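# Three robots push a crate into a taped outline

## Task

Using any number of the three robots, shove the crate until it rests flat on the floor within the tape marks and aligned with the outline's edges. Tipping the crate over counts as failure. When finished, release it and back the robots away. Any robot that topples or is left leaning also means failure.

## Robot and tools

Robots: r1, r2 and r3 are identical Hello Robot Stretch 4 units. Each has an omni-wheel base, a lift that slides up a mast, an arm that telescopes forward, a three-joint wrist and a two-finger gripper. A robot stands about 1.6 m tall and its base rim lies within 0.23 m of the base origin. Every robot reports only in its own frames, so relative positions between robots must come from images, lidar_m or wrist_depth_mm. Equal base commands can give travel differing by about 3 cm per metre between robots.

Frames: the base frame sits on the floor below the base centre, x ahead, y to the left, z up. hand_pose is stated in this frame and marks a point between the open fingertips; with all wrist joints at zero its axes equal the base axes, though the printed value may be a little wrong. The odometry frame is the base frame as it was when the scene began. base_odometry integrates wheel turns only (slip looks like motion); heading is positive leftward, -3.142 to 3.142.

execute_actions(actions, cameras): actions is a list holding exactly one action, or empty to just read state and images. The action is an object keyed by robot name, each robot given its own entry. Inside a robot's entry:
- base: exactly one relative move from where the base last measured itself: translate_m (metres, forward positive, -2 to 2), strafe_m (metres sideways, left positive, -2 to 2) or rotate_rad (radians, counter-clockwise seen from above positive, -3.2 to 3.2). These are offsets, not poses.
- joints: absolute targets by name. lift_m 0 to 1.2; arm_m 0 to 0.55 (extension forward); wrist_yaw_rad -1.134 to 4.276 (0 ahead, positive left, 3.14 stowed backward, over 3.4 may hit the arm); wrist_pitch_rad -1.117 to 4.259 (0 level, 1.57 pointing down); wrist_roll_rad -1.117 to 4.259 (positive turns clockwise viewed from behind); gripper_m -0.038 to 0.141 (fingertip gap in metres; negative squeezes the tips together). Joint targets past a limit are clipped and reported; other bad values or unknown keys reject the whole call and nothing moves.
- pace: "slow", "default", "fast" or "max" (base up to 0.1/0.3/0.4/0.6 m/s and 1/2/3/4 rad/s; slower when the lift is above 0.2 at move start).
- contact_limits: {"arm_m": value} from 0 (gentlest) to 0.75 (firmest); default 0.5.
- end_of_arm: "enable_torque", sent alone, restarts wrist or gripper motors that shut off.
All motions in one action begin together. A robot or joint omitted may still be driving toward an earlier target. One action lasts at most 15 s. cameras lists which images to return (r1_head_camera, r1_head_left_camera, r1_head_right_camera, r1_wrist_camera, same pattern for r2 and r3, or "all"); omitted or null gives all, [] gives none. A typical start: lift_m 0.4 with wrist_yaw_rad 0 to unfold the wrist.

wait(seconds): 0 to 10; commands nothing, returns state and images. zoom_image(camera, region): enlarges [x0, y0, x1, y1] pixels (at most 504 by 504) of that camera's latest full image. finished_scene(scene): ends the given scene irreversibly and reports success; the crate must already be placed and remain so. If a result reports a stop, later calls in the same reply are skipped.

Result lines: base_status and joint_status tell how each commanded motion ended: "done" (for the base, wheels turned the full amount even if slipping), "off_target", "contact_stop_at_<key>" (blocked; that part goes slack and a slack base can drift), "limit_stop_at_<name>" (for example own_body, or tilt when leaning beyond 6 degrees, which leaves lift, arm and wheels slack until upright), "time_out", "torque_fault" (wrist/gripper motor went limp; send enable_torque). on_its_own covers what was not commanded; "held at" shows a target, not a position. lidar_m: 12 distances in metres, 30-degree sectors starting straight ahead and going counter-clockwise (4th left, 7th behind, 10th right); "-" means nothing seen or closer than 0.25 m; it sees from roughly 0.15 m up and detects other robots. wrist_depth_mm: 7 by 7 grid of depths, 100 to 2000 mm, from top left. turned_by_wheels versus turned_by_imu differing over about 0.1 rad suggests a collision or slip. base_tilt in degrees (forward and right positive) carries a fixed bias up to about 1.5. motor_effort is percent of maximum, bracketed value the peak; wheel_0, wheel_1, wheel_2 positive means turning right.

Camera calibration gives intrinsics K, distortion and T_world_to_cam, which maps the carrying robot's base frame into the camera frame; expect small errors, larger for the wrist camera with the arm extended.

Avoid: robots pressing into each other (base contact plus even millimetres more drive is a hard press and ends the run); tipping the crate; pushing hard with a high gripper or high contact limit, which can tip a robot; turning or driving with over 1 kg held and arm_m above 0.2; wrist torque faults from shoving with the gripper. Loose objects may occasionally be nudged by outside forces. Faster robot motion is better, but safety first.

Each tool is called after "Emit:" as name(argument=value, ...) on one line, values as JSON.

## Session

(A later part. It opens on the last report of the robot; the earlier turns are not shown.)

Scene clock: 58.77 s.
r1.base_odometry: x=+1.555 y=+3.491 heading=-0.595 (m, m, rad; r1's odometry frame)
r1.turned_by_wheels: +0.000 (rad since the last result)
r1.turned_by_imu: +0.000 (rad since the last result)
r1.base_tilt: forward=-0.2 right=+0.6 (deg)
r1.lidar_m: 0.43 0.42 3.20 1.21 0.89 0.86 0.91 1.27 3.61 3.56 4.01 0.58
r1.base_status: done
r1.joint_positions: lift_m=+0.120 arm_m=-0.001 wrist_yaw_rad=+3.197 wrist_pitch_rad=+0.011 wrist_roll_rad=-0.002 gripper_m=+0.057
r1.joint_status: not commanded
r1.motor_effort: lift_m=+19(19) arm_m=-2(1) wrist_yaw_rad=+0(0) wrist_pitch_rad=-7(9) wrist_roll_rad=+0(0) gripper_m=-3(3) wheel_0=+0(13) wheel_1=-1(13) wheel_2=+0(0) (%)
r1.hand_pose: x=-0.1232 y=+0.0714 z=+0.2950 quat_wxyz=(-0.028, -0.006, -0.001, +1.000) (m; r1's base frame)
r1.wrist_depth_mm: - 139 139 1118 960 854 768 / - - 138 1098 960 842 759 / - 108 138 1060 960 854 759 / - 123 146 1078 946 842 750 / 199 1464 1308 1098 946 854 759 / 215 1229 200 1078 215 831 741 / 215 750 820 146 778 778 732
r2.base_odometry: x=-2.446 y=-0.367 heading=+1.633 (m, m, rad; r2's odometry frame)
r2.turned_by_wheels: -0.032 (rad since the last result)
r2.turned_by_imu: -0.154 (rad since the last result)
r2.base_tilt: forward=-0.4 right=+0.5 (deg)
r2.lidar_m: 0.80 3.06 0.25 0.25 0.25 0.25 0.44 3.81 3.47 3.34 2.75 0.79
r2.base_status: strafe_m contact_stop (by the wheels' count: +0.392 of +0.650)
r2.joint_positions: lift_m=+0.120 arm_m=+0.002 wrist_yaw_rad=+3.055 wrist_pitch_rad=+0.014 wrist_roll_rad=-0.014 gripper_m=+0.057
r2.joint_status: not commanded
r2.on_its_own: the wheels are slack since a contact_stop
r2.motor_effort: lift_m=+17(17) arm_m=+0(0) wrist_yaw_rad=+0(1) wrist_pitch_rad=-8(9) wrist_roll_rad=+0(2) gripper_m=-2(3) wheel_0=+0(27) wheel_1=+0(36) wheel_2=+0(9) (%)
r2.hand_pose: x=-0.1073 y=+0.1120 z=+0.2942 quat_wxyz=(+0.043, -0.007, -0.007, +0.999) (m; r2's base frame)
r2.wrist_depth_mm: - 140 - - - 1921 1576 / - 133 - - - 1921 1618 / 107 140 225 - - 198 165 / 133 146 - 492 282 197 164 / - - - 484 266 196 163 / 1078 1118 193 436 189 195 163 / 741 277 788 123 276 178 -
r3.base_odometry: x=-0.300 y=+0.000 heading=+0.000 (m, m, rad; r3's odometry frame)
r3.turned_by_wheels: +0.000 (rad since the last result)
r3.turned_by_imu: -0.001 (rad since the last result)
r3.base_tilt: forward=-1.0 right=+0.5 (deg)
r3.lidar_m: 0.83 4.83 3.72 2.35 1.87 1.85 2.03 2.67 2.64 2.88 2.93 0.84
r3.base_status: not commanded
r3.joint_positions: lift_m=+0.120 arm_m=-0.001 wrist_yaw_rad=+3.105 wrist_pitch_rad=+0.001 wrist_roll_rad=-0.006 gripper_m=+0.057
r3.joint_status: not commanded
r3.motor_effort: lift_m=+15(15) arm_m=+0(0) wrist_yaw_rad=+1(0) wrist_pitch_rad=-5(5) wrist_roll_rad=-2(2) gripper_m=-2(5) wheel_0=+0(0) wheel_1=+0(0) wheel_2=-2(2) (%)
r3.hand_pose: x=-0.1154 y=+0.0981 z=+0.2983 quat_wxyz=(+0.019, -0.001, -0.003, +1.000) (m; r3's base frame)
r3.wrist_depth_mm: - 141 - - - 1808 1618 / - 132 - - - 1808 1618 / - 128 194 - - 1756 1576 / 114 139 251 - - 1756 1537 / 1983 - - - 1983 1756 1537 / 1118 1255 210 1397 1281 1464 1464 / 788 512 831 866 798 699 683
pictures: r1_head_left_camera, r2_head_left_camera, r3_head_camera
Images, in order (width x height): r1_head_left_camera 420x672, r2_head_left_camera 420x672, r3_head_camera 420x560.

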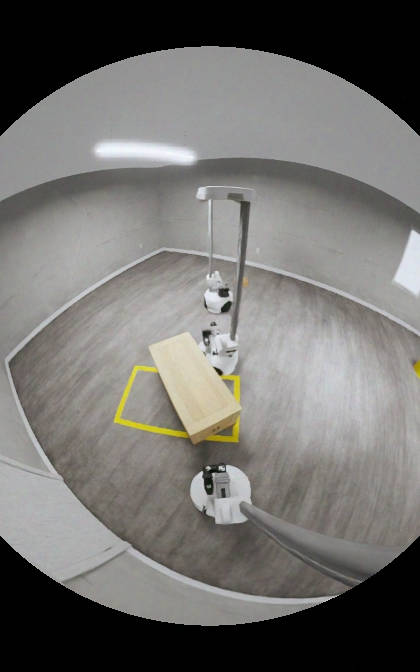

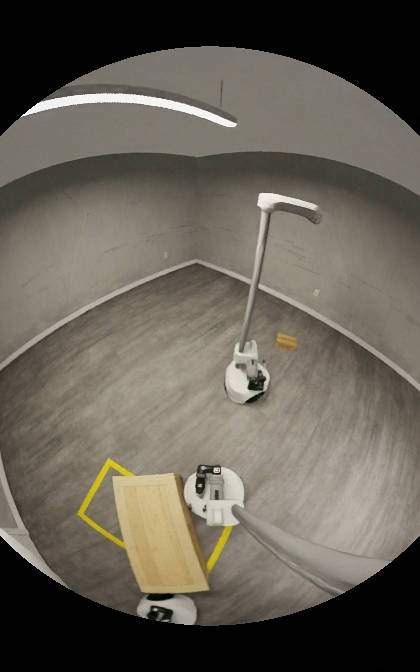

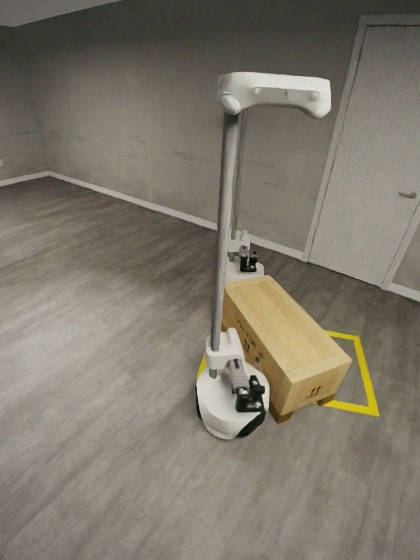

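Emit:
execute_actions(actions=[{"r1":{"base":{"strafe_m":0.2},"pace":"max"},"r2":{"base":{"strafe_m":-0.13},"pace":"max"}}], cameras=[])

Emit:
execute_actions(actions=[{"r2":{"base":{"rotate_rad":0.45},"pace":"max"}}], cameras=[])

Emit:
execute_actions(actions=[{"r2":{"base":{"translate_m":0.12},"pace":"max"}}], cameras=[])

Emit:
execute_actions(actions=[{"r2":{"base":{"strafe_m":0.6},"pace":"max"}}], cameras=["r2_head_left_camera","r1_head_left_camera"])

Scene clock: 63.37 s.
r1.base_odometry: x=+1.667 y=+3.657 heading=-0.594 (m, m, rad; r1's odometry frame)
r1.turned_by_wheels: +0.000 (rad since the last result)
r1.turned_by_imu: -0.001 (rad since the last result)
r1.base_tilt: forward=-0.2 right=+0.6 (deg)
r1.lidar_m: 0.37 0.98 2.83 1.05 0.75 0.75 0.80 1.11 3.20 3.75 4.12 0.45
r1.base_status: done
r1.joint_positions: lift_m=+0.120 arm_m=-0.001 wrist_yaw_rad=+3.197 wrist_pitch_rad=+0.011 wrist_roll_rad=-0.002 gripper_m=+0.057
r1.joint_status: not commanded
r1.motor_effort: lift_m=+19(19) arm_m=-2(2) wrist_yaw_rad=-1(0) wrist_pitch_rad=-6(7) wrist_roll_rad=+0(1) gripper_m=-4(4) wheel_0=+2(14) wheel_1=-1(14) wheel_2=+0(2) (%)
r1.hand_pose: x=-0.1232 y=+0.0714 z=+0.2950 quat_wxyz=(-0.028, -0.006, -0.001, +1.000) (m; r1's base frame)
r1.wrist_depth_mm: - 139 139 976 866 759 661 / - - 138 976 854 759 654 / - 108 137 960 854 759 647 / - 123 146 960 854 741 654 / 198 1308 1138 976 842 741 647 / 214 1229 199 946 214 750 640 / 215 750 809 146 778 715 640
r2.base_odometry: x=-2.316 y=-0.359 heading=+1.633 (m, m, rad; r2's odometry frame)
r2.turned_by_wheels: +0.000 (rad since the last result)
r2.turned_by_imu: +0.000 (rad since the last result)
r2.base_tilt: forward=-0.3 right=+0.3 (deg)
r2.lidar_m: 0.78 3.15 0.38 0.30 0.31 0.39 0.63 3.97 3.35 3.18 2.69 0.82
r2.base_status: done
r2.joint_positions: lift_m=+0.120 arm_m=+0.002 wrist_yaw_rad=+3.055 wrist_pitch_rad=+0.014 wrist_roll_rad=-0.014 gripper_m=+0.057
r2.joint_status: not commanded
r2.motor_effort: lift_m=+17(17) arm_m=+0(0) wrist_yaw_rad=+1(0) wrist_pitch_rad=-11(9) wrist_roll_rad=+3(2) gripper_m=-3(1) wheel_0=+0(15) wheel_1=+2(19) wheel_2=-1(2) (%)
r2.hand_pose: x=-0.1073 y=+0.1120 z=+0.2942 quat_wxyz=(+0.043, -0.007, -0.007, +0.999) (m; r2's base frame)
r2.wrist_depth_mm: - 140 - - - 1921 1708 / - 133 - - - 1921 1756 / 107 140 225 - - 1921 1708 / 133 147 - - 525 366 291 / - - - 1661 492 366 291 / 1078 1138 193 798 190 362 294 / 741 277 820 123 504 327 290
r3.base_odometry: x=-0.300 y=+0.000 heading=+0.000 (m, m, rad; r3's odometry frame)
r3.turned_by_wheels: +0.000 (rad since the last result)
r3.turned_by_imu: -0.001 (rad since the last result)
r3.base_tilt: forward=-0.9 right=+0.5 (deg)
r3.lidar_m: 0.80 4.78 3.72 2.34 1.88 1.83 2.02 2.65 2.65 2.83 2.93 0.92
r3.base_status: not commanded
r3.joint_positions: lift_m=+0.120 arm_m=-0.001 wrist_yaw_rad=+3.105 wrist_pitch_rad=+0.001 wrist_roll_rad=-0.006 gripper_m=+0.057
r3.joint_status: not commanded
r3.motor_effort: lift_m=+15(15) arm_m=+0(0) wrist_yaw_rad=-1(0) wrist_pitch_rad=-6(5) wrist_roll_rad=-3(1) gripper_m=-4(3) wheel_0=+0(0) wheel_1=+0(0) wheel_2=-2(2) (%)
r3.hand_pose: x=-0.1154 y=+0.0981 z=+0.2983 quat_wxyz=(+0.019, -0.001, -0.003, +1.000) (m; r3's base frame)
r3.wrist_depth_mm: - 142 - - - 1756 1576 / - 132 - - - 1756 1618 / - 128 194 - - 1808 1576 / 114 139 252 - - 1756 1537 / 1983 - - - - 1708 1537 / 1138 1229 211 1336 1308 1499 1499 / 788 517 820 878 809 699 676
pictures: none
No camera images: the call's "cameras" was empty. Leave "cameras" out to get every camera's image.

Scene clock: 64.33 s.
r1.base_odometry: x=+1.667 y=+3.657 heading=-0.594 (m, m, rad; r1's odometry frame)
r1.turned_by_wheels: +0.000 (rad since the last result)
r1.turned_by_imu: +0.000 (rad since the last result)
r1.base_tilt: forward=-0.3 right=+0.6 (deg)
r1.lidar_m: 0.39 0.97 2.83 1.04 0.76 0.74 0.81 1.14 3.23 3.75 4.11 0.43
r1.base_status: not commanded
r1.joint_positions: lift_m=+0.120 arm_m=-0.001 wrist_yaw_rad=+3.197 wrist_pitch_rad=+0.011 wrist_roll_rad=-0.002 gripper_m=+0.057
r1.joint_status: not commanded
r1.motor_effort: lift_m=+19(19) arm_m=-1(1) wrist_yaw_rad=+0(0) wrist_pitch_rad=-8(6) wrist_roll_rad=+0(0) gripper_m=-4(4) wheel_0=+2(2) wheel_1=+0(0) wheel_2=+1(0) (%)
r1.hand_pose: x=-0.1232 y=+0.0714 z=+0.2950 quat_wxyz=(-0.028, -0.006, -0.001, +1.000) (m; r1's base frame)
r1.wrist_depth_mm: - 139 139 976 866 759 661 / - - 138 991 854 759 654 / - 108 138 946 854 750 654 / - 123 146 960 842 741 647 / 198 1308 1138 976 842 750 647 / 215 1205 200 960 215 741 647 / 215 750 809 146 768 715 640
r2.base_odometry: x=-2.317 y=-0.359 heading=+2.083 (m, m, rad; r2's odometry frame)
r2.turned_by_wheels: +0.450 (rad since the last result)
r2.turned_by_imu: +0.452 (rad since the last result)
r2.base_tilt: forward=-0.4 right=+0.4 (deg)
r2.lidar_m: 3.18 3.16 0.29 0.31 0.35 0.59 3.63 3.35 3.34 2.72 0.86 0.77
r2.base_status: done
r2.joint_positions: lift_m=+0.120 arm_m=+0.002 wrist_yaw_rad=+3.055 wrist_pitch_rad=+0.014 wrist_roll_rad=-0.014 gripper_m=+0.057
r2.joint_status: not commanded
r2.motor_effort: lift_m=+17(17) arm_m=+0(0) wrist_yaw_rad=+2(0) wrist_pitch_rad=-9(8) wrist_roll_rad=+2(1) gripper_m=-3(2) wheel_0=+1(8) wheel_1=-1(14) wheel_2=+1(9) (%)
r2.hand_pose: x=-0.1073 y=+0.1120 z=+0.2942 quat_wxyz=(+0.043, -0.007, -0.007, +0.999) (m; r2's base frame)
r2.wrist_depth_mm: - 140 - - - - 1983 / - 133 - - - - 1983 / 108 140 226 - - - 1921 / 133 146 - - - 699 430 / - - - - - 683 421 / 1060 1138 193 1205 190 676 421 / 741 276 809 123 842 530 413
r3.base_odometry: x=-0.300 y=+0.000 heading=+0.000 (m, m, rad; r3's odometry frame)
r3.turned_by_wheels: +0.000 (rad since the last result)
r3.turned_by_imu: +0.000 (rad since the last result)
r3.base_tilt: forward=-0.9 right=+0.5 (deg)
r3.lidar_m: 0.79 4.81 3.75 2.33 1.85 1.84 2.03 2.66 2.60 2.85 2.95 0.92
r3.base_status: not commanded
r3.joint_positions: lift_m=+0.120 arm_m=-0.001 wrist_yaw_rad=+3.105 wrist_pitch_rad=+0.001 wrist_roll_rad=-0.006 gripper_m=+0.057
r3.joint_status: not commanded
r3.motor_effort: lift_m=+15(15) arm_m=+0(0) wrist_yaw_rad=+1(1) wrist_pitch_rad=-6(5) wrist_roll_rad=-1(2) gripper_m=-3(3) wheel_0=+0(0) wheel_1=+0(0) wheel_2=-2(2) (%)
r3.hand_pose: x=-0.1154 y=+0.0981 z=+0.2983 quat_wxyz=(+0.019, -0.001, -0.003, +1.000) (m; r3's base frame)
r3.wrist_depth_mm: - 142 - - - 1808 1576 / - 132 - - - 1808 1618 / - 128 193 - - 1708 1576 / 114 139 251 - - 1808 1576 / 1983 - - - 1983 1756 1537 / 1160 1229 211 1366 1255 1464 1464 / 798 517 831 866 809 691 683
pictures: none
No camera images: the call's "cameras" was empty. Leave "cameras" out to get every camera's image.

Scene clock: 65.67 s.
r1.base_odometry: x=+1.667 y=+3.657 heading=-0.594 (m, m, rad; r1's odometry frame)
r1.turned_by_wheels: +0.000 (rad since the last result)
r1.turned_by_imu: -0.001 (rad since the last result)
r1.base_tilt: forward=-0.2 right=+0.6 (deg)
r1.lidar_m: 0.38 0.94 2.86 1.07 0.78 0.75 0.80 1.13 3.20 3.75 4.12 0.44
r1.base_status: not commanded
r1.joint_positions: lift_m=+0.120 arm_m=-0.001 wrist_yaw_rad=+3.197 wrist_pitch_rad=+0.011 wrist_roll_rad=-0.002 gripper_m=+0.057
r1.joint_status: not commanded
r1.motor_effort: lift_m=+19(19) arm_m=-2(2) wrist_yaw_rad=+0(1) wrist_pitch_rad=-6(8) wrist_roll_rad=+0(0) gripper_m=-5(3) wheel_0=+2(2) wheel_1=+0(0) wheel_2=+0(0) (%)
r1.hand_pose: x=-0.1232 y=+0.0714 z=+0.2950 quat_wxyz=(-0.028, -0.006, -0.001, +1.000) (m; r1's base frame)
r1.wrist_depth_mm: - 139 140 991 866 759 654 / - - 138 1008 854 759 654 / - 108 137 946 842 750 647 / - 123 146 960 854 741 647 / 198 1336 1160 976 842 750 647 / 214 1229 200 960 215 741 647 / 216 750 798 146 768 723 640
r2.base_odometry: x=-2.375 y=-0.254 heading=+2.083 (m, m, rad; r2's odometry frame)
r2.turned_by_wheels: +0.000 (rad since the last result)
r2.turned_by_imu: +0.000 (rad since the last result)
r2.base_tilt: forward=-0.3 right=+0.4 (deg)
r2.lidar_m: 3.07 3.05 0.29 0.30 0.32 0.58 3.69 3.45 3.28 2.63 0.71 0.67
r2.base_status: done
r2.joint_positions: lift_m=+0.120 arm_m=+0.002 wrist_yaw_rad=+3.055 wrist_pitch_rad=+0.014 wrist_roll_rad=-0.014 gripper_m=+0.057
r2.joint_status: not commanded
r2.motor_effort: lift_m=+17(17) arm_m=+0(0) wrist_yaw_rad=+0(1) wrist_pitch_rad=-11(8) wrist_roll_rad=+2(2) gripper_m=-3(3) wheel_0=+0(10) wheel_1=+2(12) wheel_2=+2(8) (%)
r2.hand_pose: x=-0.1073 y=+0.1120 z=+0.2942 quat_wxyz=(+0.043, -0.007, -0.007, +0.999) (m; r2's base frame)
r2.wrist_depth_mm: - 140 - - - - 1983 / - 133 - - - - - / 108 140 226 - - - - / 133 146 - - - 621 387 / - - - - - 615 384 / 1078 1138 193 1182 189 597 377 / 732 276 809 123 854 477 368
r3.base_odometry: x=-0.300 y=+0.000 heading=+0.000 (m, m, rad; r3's odometry frame)
r3.turned_by_wheels: +0.000 (rad since the last result)
r3.turned_by_imu: +0.000 (rad since the last result)
r3.base_tilt: forward=-1.0 right=+0.6 (deg)
r3.lidar_m: 0.68 4.81 3.72 2.33 1.86 1.85 2.01 2.66 2.64 2.87 2.94 0.72
r3.base_status: not commanded
r3.joint_positions: lift_m=+0.120 arm_m=-0.001 wrist_yaw_rad=+3.105 wrist_pitch_rad=+0.001 wrist_roll_rad=-0.006 gripper_m=+0.057
r3.joint_status: not commanded
r3.motor_effort: lift_m=+15(15) arm_m=+0(0) wrist_yaw_rad=-1(1) wrist_pitch_rad=-7(6) wrist_roll_rad=-1(0) gripper_m=-4(3) wheel_0=+0(0) wheel_1=+0(0) wheel_2=-2(2) (%)
r3.hand_pose: x=-0.1154 y=+0.0981 z=+0.2983 quat_wxyz=(+0.019, -0.001, -0.003, +1.000) (m; r3's base frame)
r3.wrist_depth_mm: - 141 - - - 1756 1618 / - 132 - - - 1756 1618 / - 128 193 - - 1756 1576 / 114 139 252 - 1983 1756 1537 / 1983 - - - 1983 1756 1537 / 1138 1229 210 1366 1281 1499 1499 / 788 517 820 866 820 699 676
pictures: none
No camera images: the call's "cameras" was empty. Leave "cameras" out to get every camera's image.

Scene clock: 68.00 s.
r1.base_odometry: x=+1.667 y=+3.657 heading=-0.594 (m, m, rad; r1's odometry frame)
r1.turned_by_wheels: +0.000 (rad since the last result)
r1.turned_by_imu: -0.001 (rad since the last result)
r1.base_tilt: forward=-0.2 right=+0.5 (deg)
r1.lidar_m: 0.37 0.50 2.83 1.05 0.77 0.75 0.80 1.13 3.20 3.75 4.13 0.36
r1.base_status: not commanded
r1.joint_positions: lift_m=+0.120 arm_m=-0.001 wrist_yaw_rad=+3.197 wrist_pitch_rad=+0.011 wrist_roll_rad=-0.002 gripper_m=+0.057
r1.joint_status: not commanded
r1.motor_effort: lift_m=+19(19) arm_m=-2(2) wrist_yaw_rad=+0(0) wrist_pitch_rad=-7(8) wrist_roll_rad=+1(0) gripper_m=+0(4) wheel_0=+2(2) wheel_1=-1(0) wheel_2=+0(0) (%)
r1.hand_pose: x=-0.1232 y=+0.0714 z=+0.2950 quat_wxyz=(-0.028, -0.006, -0.001, +1.000) (m; r1's base frame)
r1.wrist_depth_mm: - 139 139 991 866 759 654 / - - 138 991 854 750 654 / - 108 137 946 842 750 654 / - 123 146 960 854 759 654 / 198 1308 1138 976 842 741 647 / 215 1229 199 960 214 750 647 / 215 750 798 146 778 715 647
r2.base_odometry: x=-2.897 y=-0.548 heading=+2.084 (m, m, rad; r2's odometry frame)
r2.turned_by_wheels: +0.001 (rad since the last result)
r2.turned_by_imu: -0.178 (rad since the last result)
r2.base_tilt: forward=-0.4 right=+0.5 (deg)
r2.lidar_m: 2.96 2.80 2.60 0.25 0.25 0.25 0.27 0.61 3.83 3.20 1.01 1.03
r2.base_status: done
r2.joint_positions: lift_m=+0.120 arm_m=+0.002 wrist_yaw_rad=+3.055 wrist_pitch_rad=+0.014 wrist_roll_rad=-0.014 gripper_m=+0.057
r2.joint_status: not commanded
r2.motor_effort: lift_m=+18(17) arm_m=+0(0) wrist_yaw_rad=+1(1) wrist_pitch_rad=-8(9) wrist_roll_rad=+1(3) gripper_m=+0(3) wheel_0=-18(33) wheel_1=+18(34) wheel_2=+15(17) (%)
r2.hand_pose: x=-0.1073 y=+0.1120 z=+0.2942 quat_wxyz=(+0.043, -0.007, -0.007, +0.999) (m; r2's base frame)
r2.wrist_depth_mm: - 140 - - - 1808 1499 / - 133 - - - 1808 1464 / 107 140 226 - 274 216 183 / 133 147 410 330 257 210 183 / - 1808 459 330 249 210 183 / 1078 946 193 315 190 208 182 / 732 277 452 123 253 195 -
r3.base_odometry: x=-0.300 y=+0.000 heading=+0.000 (m, m, rad; r3's odometry frame)
r3.turned_by_wheels: +0.000 (rad since the last result)
r3.turned_by_imu: -0.001 (rad since the last result)
r3.base_tilt: forward=-0.9 right=+0.5 (deg)
r3.lidar_m: 1.52 4.80 3.71 2.35 1.87 1.83 2.00 2.66 2.61 2.87 2.94 1.01
r3.base_status: not commanded
r3.joint_positions: lift_m=+0.120 arm_m=-0.001 wrist_yaw_rad=+3.105 wrist_pitch_rad=+0.001 wrist_roll_rad=-0.006 gripper_m=+0.057
r3.joint_status: not commanded
r3.motor_effort: lift_m=+15(15) arm_m=+0(0) wrist_yaw_rad=-1(1) wrist_pitch_rad=-5(6) wrist_roll_rad=-1(0) gripper_m=-2(5) wheel_0=+0(0) wheel_1=+0(0) wheel_2=-2(2) (%)
r3.hand_pose: x=-0.1154 y=+0.0981 z=+0.2983 quat_wxyz=(+0.019, -0.001, -0.003, +1.000) (m; r3's base frame)
r3.wrist_depth_mm: - 141 - - - 1756 1618 / - 132 - - - 1808 1576 / - 128 194 - - 1756 1576 / 114 139 251 - - 1808 1576 / - - - - 1983 1756 1537 / 1138 1229 211 1336 1281 1430 1464 / 798 512 820 866 809 691 676
pictures: r1_head_left_camera, r2_head_left_camera
Images, in order (width x height): r1_head_left_camera 420x672, r2_head_left_camera 420x672.

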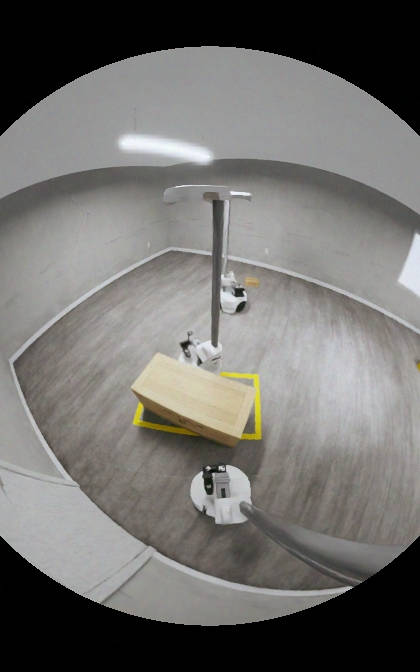

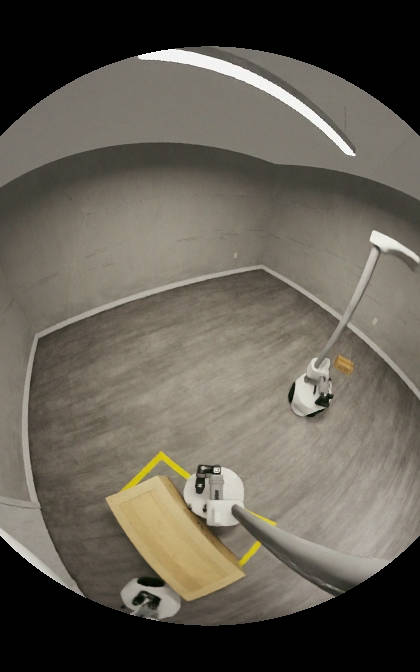

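Great. r1 now bumps the F end.

Emit:
execute_actions(actions=[{"r1":{"base":{"rotate_rad":-1.65},"pace":"max"},"r2":{"base":{"translate_m":0.25},"pace":"max"}}], cameras=[])

Emit:
execute_actions(actions=[{"r1":{"base":{"strafe_m":0.45},"pace":"max"},"r2":{"base":{"rotate_rad":1.1},"pace":"max"}}], cameras=["r2_head_left_camera","r1_head_left_camera","r3_head_camera"])

Scene clock: 71.77 s.
r1.base_odometry: x=+1.668 y=+3.657 heading=-2.245 (m, m, rad; r1's odometry frame)
r1.turned_by_wheels: -1.650 (rad since the last result)
r1.turned_by_imu: -1.633 (rad since the last result)
r1.base_tilt: forward=-0.2 right=+0.5 (deg)
r1.lidar_m: 3.75 3.91 0.38 0.37 0.47 0.97 1.12 0.79 0.76 0.78 1.04 2.52
r1.base_status: done
r1.joint_positions: lift_m=+0.120 arm_m=-0.001 wrist_yaw_rad=+3.197 wrist_pitch_rad=+0.011 wrist_roll_rad=-0.002 gripper_m=+0.057
r1.joint_status: not commanded
r1.motor_effort: lift_m=+19(19) arm_m=-2(2) wrist_yaw_rad=+0(0) wrist_pitch_rad=-8(8) wrist_roll_rad=+0(0) gripper_m=-6(2) wheel_0=+0(8) wheel_1=-1(10) wheel_2=-1(10) (%)
r1.hand_pose: x=-0.1232 y=+0.0714 z=+0.2950 quat_wxyz=(-0.028, -0.006, -0.001, +1.000) (m; r1's base frame)
r1.wrist_depth_mm: - 139 139 1863 - - - / - - 138 1863 - - - / - 108 138 1808 - - - / - 123 146 1808 - - - / 199 904 1255 1808 - - - / 214 976 199 1255 215 1308 1336 / 215 750 809 146 768 831 842
r2.base_odometry: x=-3.020 y=-0.330 heading=+2.084 (m, m, rad; r2's odometry frame)
r2.turned_by_wheels: +0.000 (rad since the last result)
r2.turned_by_imu: +0.000 (rad since the last result)
r2.base_tilt: forward=-0.3 right=+0.4 (deg)
r2.lidar_m: 2.69 2.57 2.68 1.92 0.34 0.36 0.46 6.14 4.01 3.06 0.84 3.04
r2.base_status: done
r2.joint_positions: lift_m=+0.120 arm_m=+0.002 wrist_yaw_rad=+3.055 wrist_pitch_rad=+0.014 wrist_roll_rad=-0.014 gripper_m=+0.057
r2.joint_status: not commanded
r2.motor_effort: lift_m=+18(17) arm_m=+0(0) wrist_yaw_rad=-1(2) wrist_pitch_rad=-7(8) wrist_roll_rad=+2(1) gripper_m=+0(3) wheel_0=-1(16) wheel_1=+0(18) wheel_2=+3(10) (%)
r2.hand_pose: x=-0.1073 y=+0.1120 z=+0.2942 quat_wxyz=(+0.043, -0.007, -0.007, +0.999) (m; r2's base frame)
r2.wrist_depth_mm: - 140 - - - 1921 1576 / - 133 - - - 1863 1537 / 107 140 225 - - 1863 1537 / 133 146 699 564 439 359 310 / - - 788 564 427 357 309 / 1078 1138 193 544 190 357 310 / 741 276 732 123 430 336 310
r3.base_odometry: x=-0.300 y=+0.000 heading=+0.000 (m, m, rad; r3's odometry frame)
r3.turned_by_wheels: +0.000 (rad since the last result)
r3.turned_by_imu: -0.001 (rad since the last result)
r3.base_tilt: forward=-0.9 right=+0.5 (deg)
r3.lidar_m: 1.50 4.79 3.73 2.37 1.88 1.83 2.04 2.66 2.63 2.85 0.91 0.84
r3.base_status: not commanded
r3.joint_positions: lift_m=+0.120 arm_m=-0.001 wrist_yaw_rad=+3.105 wrist_pitch_rad=+0.001 wrist_roll_rad=-0.006 gripper_m=+0.057
r3.joint_status: not commanded
r3.motor_effort: lift_m=+15(15) arm_m=+0(0) wrist_yaw_rad=+0(0) wrist_pitch_rad=-6(5) wrist_roll_rad=-3(0) gripper_m=-2(4) wheel_0=+0(0) wheel_1=+1(0) wheel_2=-2(2) (%)
r3.hand_pose: x=-0.1154 y=+0.0981 z=+0.2983 quat_wxyz=(+0.019, -0.001, -0.003, +1.000) (m; r3's base frame)
r3.wrist_depth_mm: - 141 - - - 1756 1618 / - 132 - - - 1808 1576 / - 128 194 - - 1756 1576 / 114 139 250 - - 1708 1576 / 1921 - - - 1983 1808 1576 / 1160 1229 210 1366 1308 1499 1499 / 788 512 831 866 798 699 668
pictures: none
No camera images: the call's "cameras" was empty. Leave "cameras" out to get every camera's image.

Scene clock: 73.87 s.
r1.base_odometry: x=+2.018 y=+3.376 heading=-2.245 (m, m, rad; r1's odometry frame)
r1.turned_by_wheels: -0.001 (rad since the last result)
r1.turned_by_imu: -0.214 (rad since the last result)
r1.base_tilt: forward=-0.1 right=+0.7 (deg)
r1.lidar_m: 5.36 3.61 0.27 0.25 0.25 0.25 0.51 1.25 1.08 1.10 1.30 2.22
r1.base_status: done
r1.joint_positions: lift_m=+0.120 arm_m=-0.001 wrist_yaw_rad=+3.197 wrist_pitch_rad=+0.011 wrist_roll_rad=-0.002 gripper_m=+0.057
r1.joint_status: not commanded
r1.motor_effort: lift_m=+19(19) arm_m=-2(1) wrist_yaw_rad=+0(2) wrist_pitch_rad=-8(7) wrist_roll_rad=+0(0) gripper_m=-2(0) wheel_0=-23(35) wheel_1=+8(33) wheel_2=+8(20) (%)
r1.hand_pose: x=-0.1232 y=+0.0714 z=+0.2949 quat_wxyz=(-0.028, -0.006, -0.001, +1.000) (m; r1's base frame)
r1.wrist_depth_mm: - 139 139 - - - - / - - 138 - - - - / - 108 137 - - - - / - 123 146 - 399 242 189 / 199 1537 - - 399 240 188 / 214 1229 199 1138 215 240 188 / 215 750 809 146 375 226 186
r2.base_odometry: x=-3.020 y=-0.330 heading=-3.099 (m, m, rad; r2's odometry frame)
r2.turned_by_wheels: +1.100 (rad since the last result)
r2.turned_by_imu: +1.105 (rad since the last result)
r2.base_tilt: forward=-0.3 right=+0.3 (deg)
r2.lidar_m: 2.52 1.90 0.34 0.36 0.39 0.60 4.05 3.02 0.85 3.07 2.67 2.60
r2.base_status: done
r2.joint_positions: lift_m=+0.120 arm_m=+0.002 wrist_yaw_rad=+3.055 wrist_pitch_rad=+0.014 wrist_roll_rad=-0.014 gripper_m=+0.057
r2.joint_status: not commanded
r2.motor_effort: lift_m=+18(17) arm_m=+0(0) wrist_yaw_rad=-2(0) wrist_pitch_rad=-10(9) wrist_roll_rad=+1(2) gripper_m=-2(3) wheel_0=-1(6) wheel_1=-1(10) wheel_2=+0(15) (%)
r2.hand_pose: x=-0.1073 y=+0.1120 z=+0.2942 quat_wxyz=(+0.043, -0.007, -0.007, +0.999) (m; r2's base frame)
r2.wrist_depth_mm: - 140 - - - - - / - 133 - - - - - / 107 140 226 - - - - / 133 146 - - - - 449 / - - - - - 1808 445 / 1098 1098 193 1182 190 661 442 / 741 276 809 123 842 544 433
r3.base_odometry: x=-0.300 y=+0.000 heading=+0.000 (m, m, rad; r3's odometry frame)
r3.turned_by_wheels: +0.000 (rad since the last result)
r3.turned_by_imu: -0.001 (rad since the last result)
r3.base_tilt: forward=-1.0 right=+0.5 (deg)
r3.lidar_m: 1.34 4.78 3.75 2.33 1.86 1.83 2.00 2.68 2.63 2.87 0.89 0.85
r3.base_status: not commanded
r3.joint_positions: lift_m=+0.120 arm_m=-0.001 wrist_yaw_rad=+3.105 wrist_pitch_rad=+0.001 wrist_roll_rad=-0.006 gripper_m=+0.057
r3.joint_status: not commanded
r3.motor_effort: lift_m=+15(15) arm_m=+0(0) wrist_yaw_rad=-1(0) wrist_pitch_rad=-5(6) wrist_roll_rad=-1(1) gripper_m=-5(2) wheel_0=+0(0) wheel_1=+0(0) wheel_2=-2(2) (%)
r3.hand_pose: x=-0.1154 y=+0.0981 z=+0.2983 quat_wxyz=(+0.019, -0.001, -0.003, +1.000) (m; r3's base frame)
r3.wrist_depth_mm: - 141 - - - 1756 1618 / - 132 - - - 1808 1618 / - 128 194 - - 1808 1576 / 114 139 251 - - 1708 1618 / 1983 - - - 1921 1708 1576 / 1138 1205 210 1336 1281 1499 1464 / 798 517 820 866 809 699 676
pictures: r1_head_left_camera, r2_head_left_camera, r3_head_camera
Images, in order (width x height): r1_head_left_camera 420x672, r2_head_left_camera 420x672, r3_head_camera 420x560.

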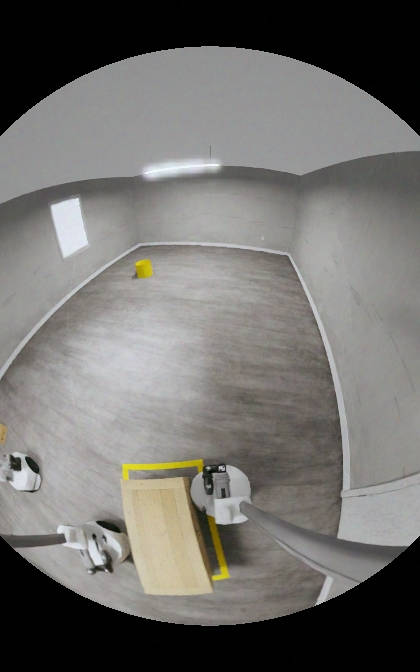

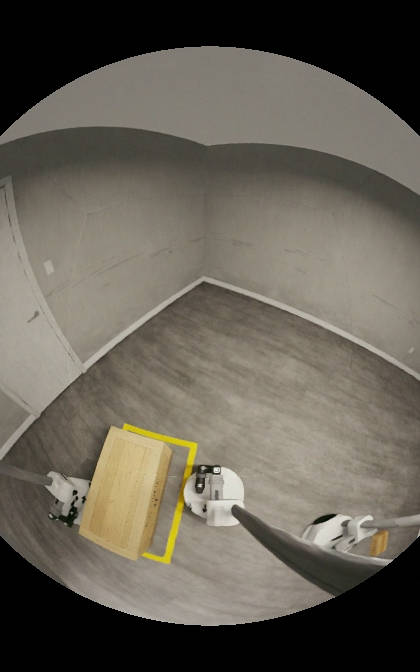

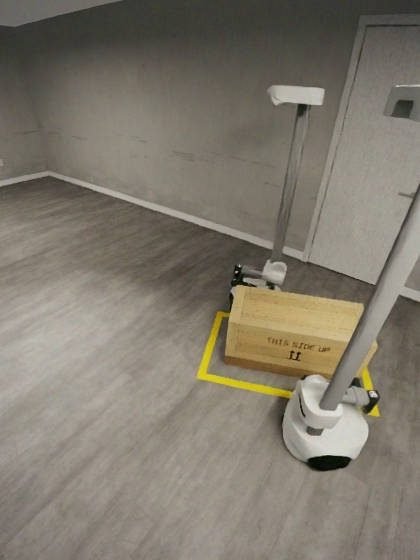

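Emit:
execute_actions(actions=[{"r1":{"base":{"strafe_m":-0.45},"pace":"max"},"r2":{"base":{"translate_m":0.65},"pace":"max"}}], cameras=["r2_head_left_camera","r1_head_left_camera","r3_head_camera"])

Emit:
zoom_image(camera="r1_head_left_camera", region=[40,430,260,620])

Emit:
zoom_image(camera="r2_head_left_camera", region=[40,430,260,620])

Scene clock: 78.53 s.
r1.base_odometry: x=+1.666 y=+3.657 heading=-2.245 (m, m, rad; r1's odometry frame)
r1.turned_by_wheels: +0.000 (rad since the last result)
r1.turned_by_imu: -0.003 (rad since the last result)
r1.base_tilt: forward=-0.3 right=+0.6 (deg)
r1.lidar_m: 5.23 3.78 4.07 0.63 0.65 0.80 1.41 0.77 0.67 0.68 0.80 1.38
r1.base_status: done
r1.joint_positions: lift_m=+0.120 arm_m=-0.001 wrist_yaw_rad=+3.197 wrist_pitch_rad=+0.011 wrist_roll_rad=-0.002 gripper_m=+0.057
r1.joint_status: not commanded
r1.motor_effort: lift_m=+19(19) arm_m=-2(2) wrist_yaw_rad=+0(0) wrist_pitch_rad=-6(8) wrist_roll_rad=+0(0) gripper_m=-1(2) wheel_0=-1(19) wheel_1=+0(13) wheel_2=-1(7) (%)
r1.hand_pose: x=-0.1232 y=+0.0714 z=+0.2949 quat_wxyz=(-0.028, -0.006, -0.001, +1.000) (m; r1's base frame)
r1.wrist_depth_mm: - 139 139 - - - - / - - 138 - - - - / - 108 138 - - - - / - 123 146 - - - 809 / 198 976 1537 - - - 715 / 214 1008 199 1281 214 1308 707 / 215 741 809 147 768 831 699
r2.base_odometry: x=-3.670 y=-0.358 heading=-3.099 (m, m, rad; r2's odometry frame)
r2.turned_by_wheels: +0.000 (rad since the last result)
r2.turned_by_imu: +0.000 (rad since the last result)
r2.base_tilt: forward=-0.3 right=+0.4 (deg)
r2.lidar_m: 2.03 1.53 1.47 1.52 0.44 0.47 - 1.33 3.24 2.81 2.10 2.00
r2.base_status: done
r2.joint_positions: lift_m=+0.120 arm_m=+0.002 wrist_yaw_rad=+3.055 wrist_pitch_rad=+0.014 wrist_roll_rad=-0.014 gripper_m=+0.057
r2.joint_status: not commanded
r2.motor_effort: lift_m=+17(18) arm_m=+0(0) wrist_yaw_rad=+0(0) wrist_pitch_rad=-8(7) wrist_roll_rad=+0(1) gripper_m=-2(3) wheel_0=+0(9) wheel_1=+2(12) wheel_2=+1(11) (%)
r2.hand_pose: x=-0.1073 y=+0.1120 z=+0.2942 quat_wxyz=(+0.043, -0.007, -0.007, +0.999) (m; r2's base frame)
r2.wrist_depth_mm: - 140 - - - - - / - 133 - - - - - / 108 140 226 - - - - / 133 147 - - - 455 445 / 1281 - - - 960 449 445 / 1060 1138 193 1205 190 452 452 / 732 277 820 123 788 452 445
r3.base_odometry: x=-0.300 y=+0.000 heading=+0.000 (m, m, rad; r3's odometry frame)
r3.turned_by_wheels: +0.000 (rad since the last result)
r3.turned_by_imu: -0.001 (rad since the last result)
r3.base_tilt: forward=-1.0 right=+0.5 (deg)
r3.lidar_m: 1.32 4.81 3.73 2.32 1.88 1.85 2.02 2.68 2.63 2.84 1.30 1.34
r3.base_status: not commanded
r3.joint_positions: lift_m=+0.120 arm_m=-0.001 wrist_yaw_rad=+3.105 wrist_pitch_rad=+0.001 wrist_roll_rad=-0.006 gripper_m=+0.057
r3.joint_status: not commanded
r3.motor_effort: lift_m=+15(14) arm_m=+0(0) wrist_yaw_rad=-3(0) wrist_pitch_rad=-7(5) wrist_roll_rad=-2(2) gripper_m=-3(2) wheel_0=+0(0) wheel_1=+0(0) wheel_2=-2(1) (%)
r3.hand_pose: x=-0.1154 y=+0.0981 z=+0.2983 quat_wxyz=(+0.019, -0.001, -0.003, +1.000) (m; r3's base frame)
r3.wrist_depth_mm: - 141 - - - 1756 1618 / - 132 - - - 1808 1618 / - 128 193 - - 1756 1576 / 114 139 252 - - 1756 1576 / 1921 - - - 1983 1708 1537 / 1138 1229 210 1336 1308 1464 1464 / 798 517 820 891 809 683 683
pictures: r1_head_left_camera, r2_head_left_camera, r3_head_camera
Images, in order (width x height): r1_head_left_camera 420x672, r2_head_left_camera 420x672, r3_head_camera 420x560.

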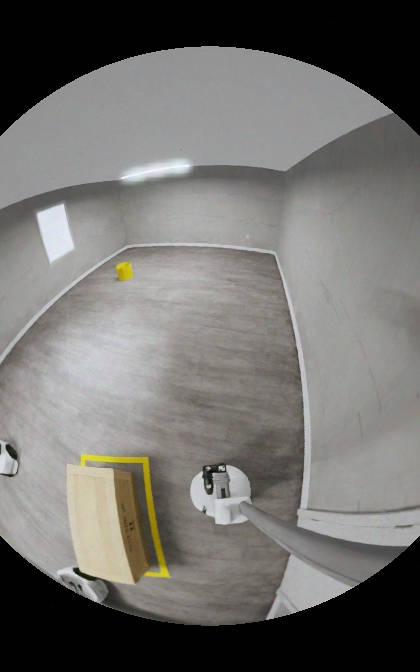

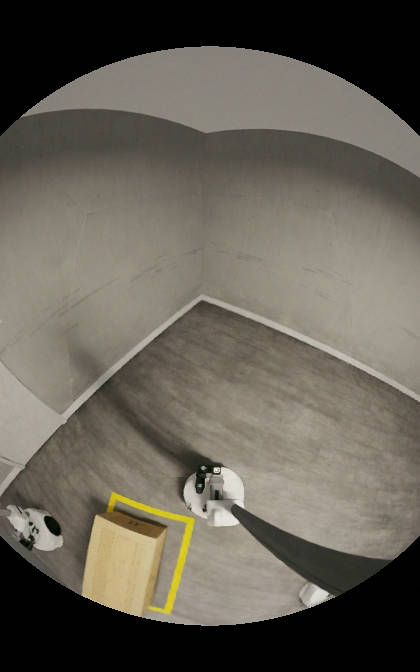

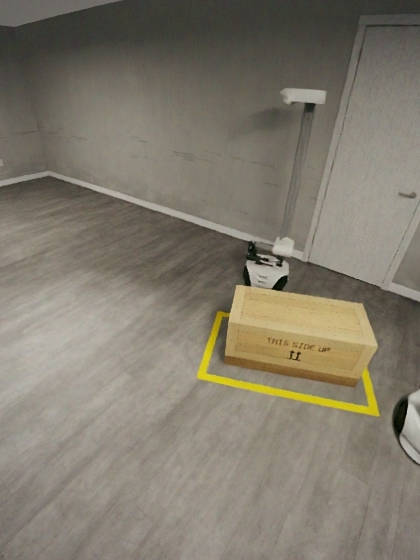

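Region (40, 430, 260, 620) of r1_head_left_camera's 420x672 image, scaled by 2.291, with more detail than that image has; it fills the top 435 rows of this view, and the rest is white.

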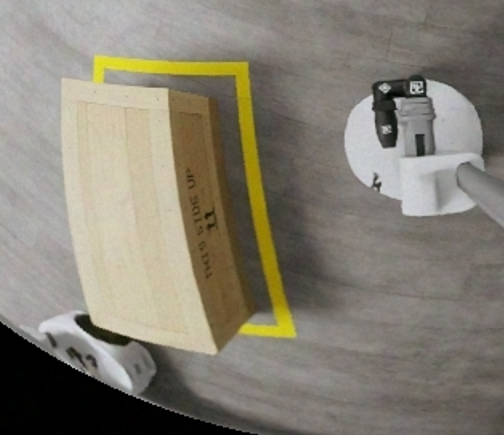

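Region (40, 430, 260, 620) of r2_head_left_camera's 420x672 image, scaled by 2.291, with more detail than that image has; it fills the top 435 rows of this view, and the rest is white.

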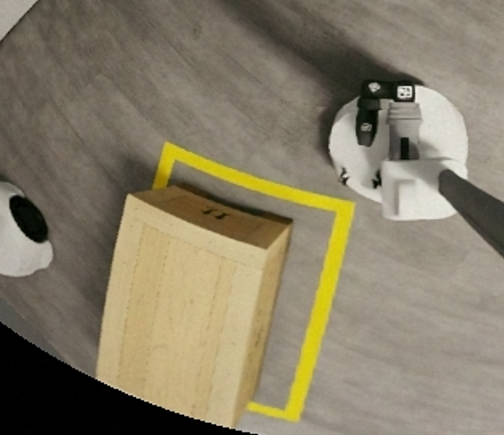

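Emit:
execute_actions(actions=[{"r2":{"base":{"strafe_m":-0.25},"pace":"max"}}], cameras=[])

Emit:
finished_scene(scene=2)

Scene clock: 81.27 s.
r1.base_odometry: x=+1.666 y=+3.657 heading=-2.245 (m, m, rad; r1's odometry frame)
r1.turned_by_wheels: +0.000 (rad since the last result)
r1.turned_by_imu: -0.001 (rad since the last result)
r1.base_tilt: forward=-0.1 right=+0.7 (deg)
r1.lidar_m: 5.25 3.80 4.07 0.64 0.66 0.81 1.42 0.79 0.67 0.67 0.80 1.36
r1.base_status: not commanded
r1.joint_positions: lift_m=+0.120 arm_m=-0.001 wrist_yaw_rad=+3.197 wrist_pitch_rad=+0.011 wrist_roll_rad=-0.002 gripper_m=+0.057
r1.joint_status: not commanded
r1.motor_effort: lift_m=+19(19) arm_m=-1(1) wrist_yaw_rad=+0(1) wrist_pitch_rad=-7(9) wrist_roll_rad=+0(0) gripper_m=+0(3) wheel_0=-1(1) wheel_1=+0(1) wheel_2=+0(1) (%)
r1.hand_pose: x=-0.1232 y=+0.0714 z=+0.2949 quat_wxyz=(-0.028, -0.006, -0.001, +1.000) (m; r1's base frame)
r1.wrist_depth_mm: - 139 139 - - - - / - - 138 - - - - / - 108 138 - - - - / - 123 146 - - - 798 / 199 946 1499 - - - 707 / 215 1025 200 1281 215 1308 707 / 215 750 820 146 768 831 707
r2.base_odometry: x=-3.680 y=-0.108 heading=-3.099 (m, m, rad; r2's odometry frame)
r2.turned_by_wheels: +0.000 (rad since the last result)
r2.turned_by_imu: -0.001 (rad since the last result)
r2.base_tilt: forward=-0.4 right=+0.5 (deg)
r2.lidar_m: 2.00 1.72 1.65 1.76 0.65 0.89 - 1.19 2.99 2.62 1.95 1.89
r2.base_status: done
r2.joint_positions: lift_m=+0.120 arm_m=+0.002 wrist_yaw_rad=+3.055 wrist_pitch_rad=+0.014 wrist_roll_rad=-0.014 gripper_m=+0.057
r2.joint_status: not commanded
r2.motor_effort: lift_m=+18(17) arm_m=+0(0) wrist_yaw_rad=+0(0) wrist_pitch_rad=-8(8) wrist_roll_rad=+0(1) gripper_m=+1(2) wheel_0=-2(15) wheel_1=+3(17) wheel_2=+0(1) (%)
r2.hand_pose: x=-0.1073 y=+0.1120 z=+0.2942 quat_wxyz=(+0.043, -0.007, -0.007, +0.999) (m; r2's base frame)
r2.wrist_depth_mm: - 140 - - - - - / - 133 - - - - - / 107 140 226 - - - - / 133 146 - - - 1205 750 / 1160 1281 - - - 1098 699 / 1060 1118 193 1182 190 991 691 / 741 274 820 123 854 759 699
r3.base_odometry: x=-0.300 y=+0.000 heading=+0.000 (m, m, rad; r3's odometry frame)
r3.turned_by_wheels: +0.000 (rad since the last result)
r3.turned_by_imu: -0.001 (rad since the last result)
r3.base_tilt: forward=-1.0 right=+0.5 (deg)
r3.lidar_m: 1.32 4.82 3.73 2.34 1.86 1.85 2.03 2.65 2.63 1.30 1.20 1.30
r3.base_status: not commanded
r3.joint_positions: lift_m=+0.120 arm_m=-0.001 wrist_yaw_rad=+3.105 wrist_pitch_rad=+0.001 wrist_roll_rad=-0.006 gripper_m=+0.057
r3.joint_status: not commanded
r3.motor_effort: lift_m=+15(14) arm_m=+0(0) wrist_yaw_rad=-1(1) wrist_pitch_rad=-5(6) wrist_roll_rad=+0(1) gripper_m=-5(2) wheel_0=+0(0) wheel_1=+0(0) wheel_2=-2(2) (%)
r3.hand_pose: x=-0.1154 y=+0.0981 z=+0.2983 quat_wxyz=(+0.019, -0.001, -0.003, +1.000) (m; r3's base frame)
r3.wrist_depth_mm: - 141 - - - 1808 1618 / - 132 - - - 1756 1618 / - 128 194 - - 1808 1576 / 114 139 252 - 1983 1808 1537 / 1983 - - - 1921 1756 1537 / 1118 1255 211 1366 1308 1499 1464 / 798 517 831 854 798 699 683
pictures: none
No camera images: the call's "cameras" was empty. Leave "cameras" out to get every camera's image.

The scene is finished: the task was done.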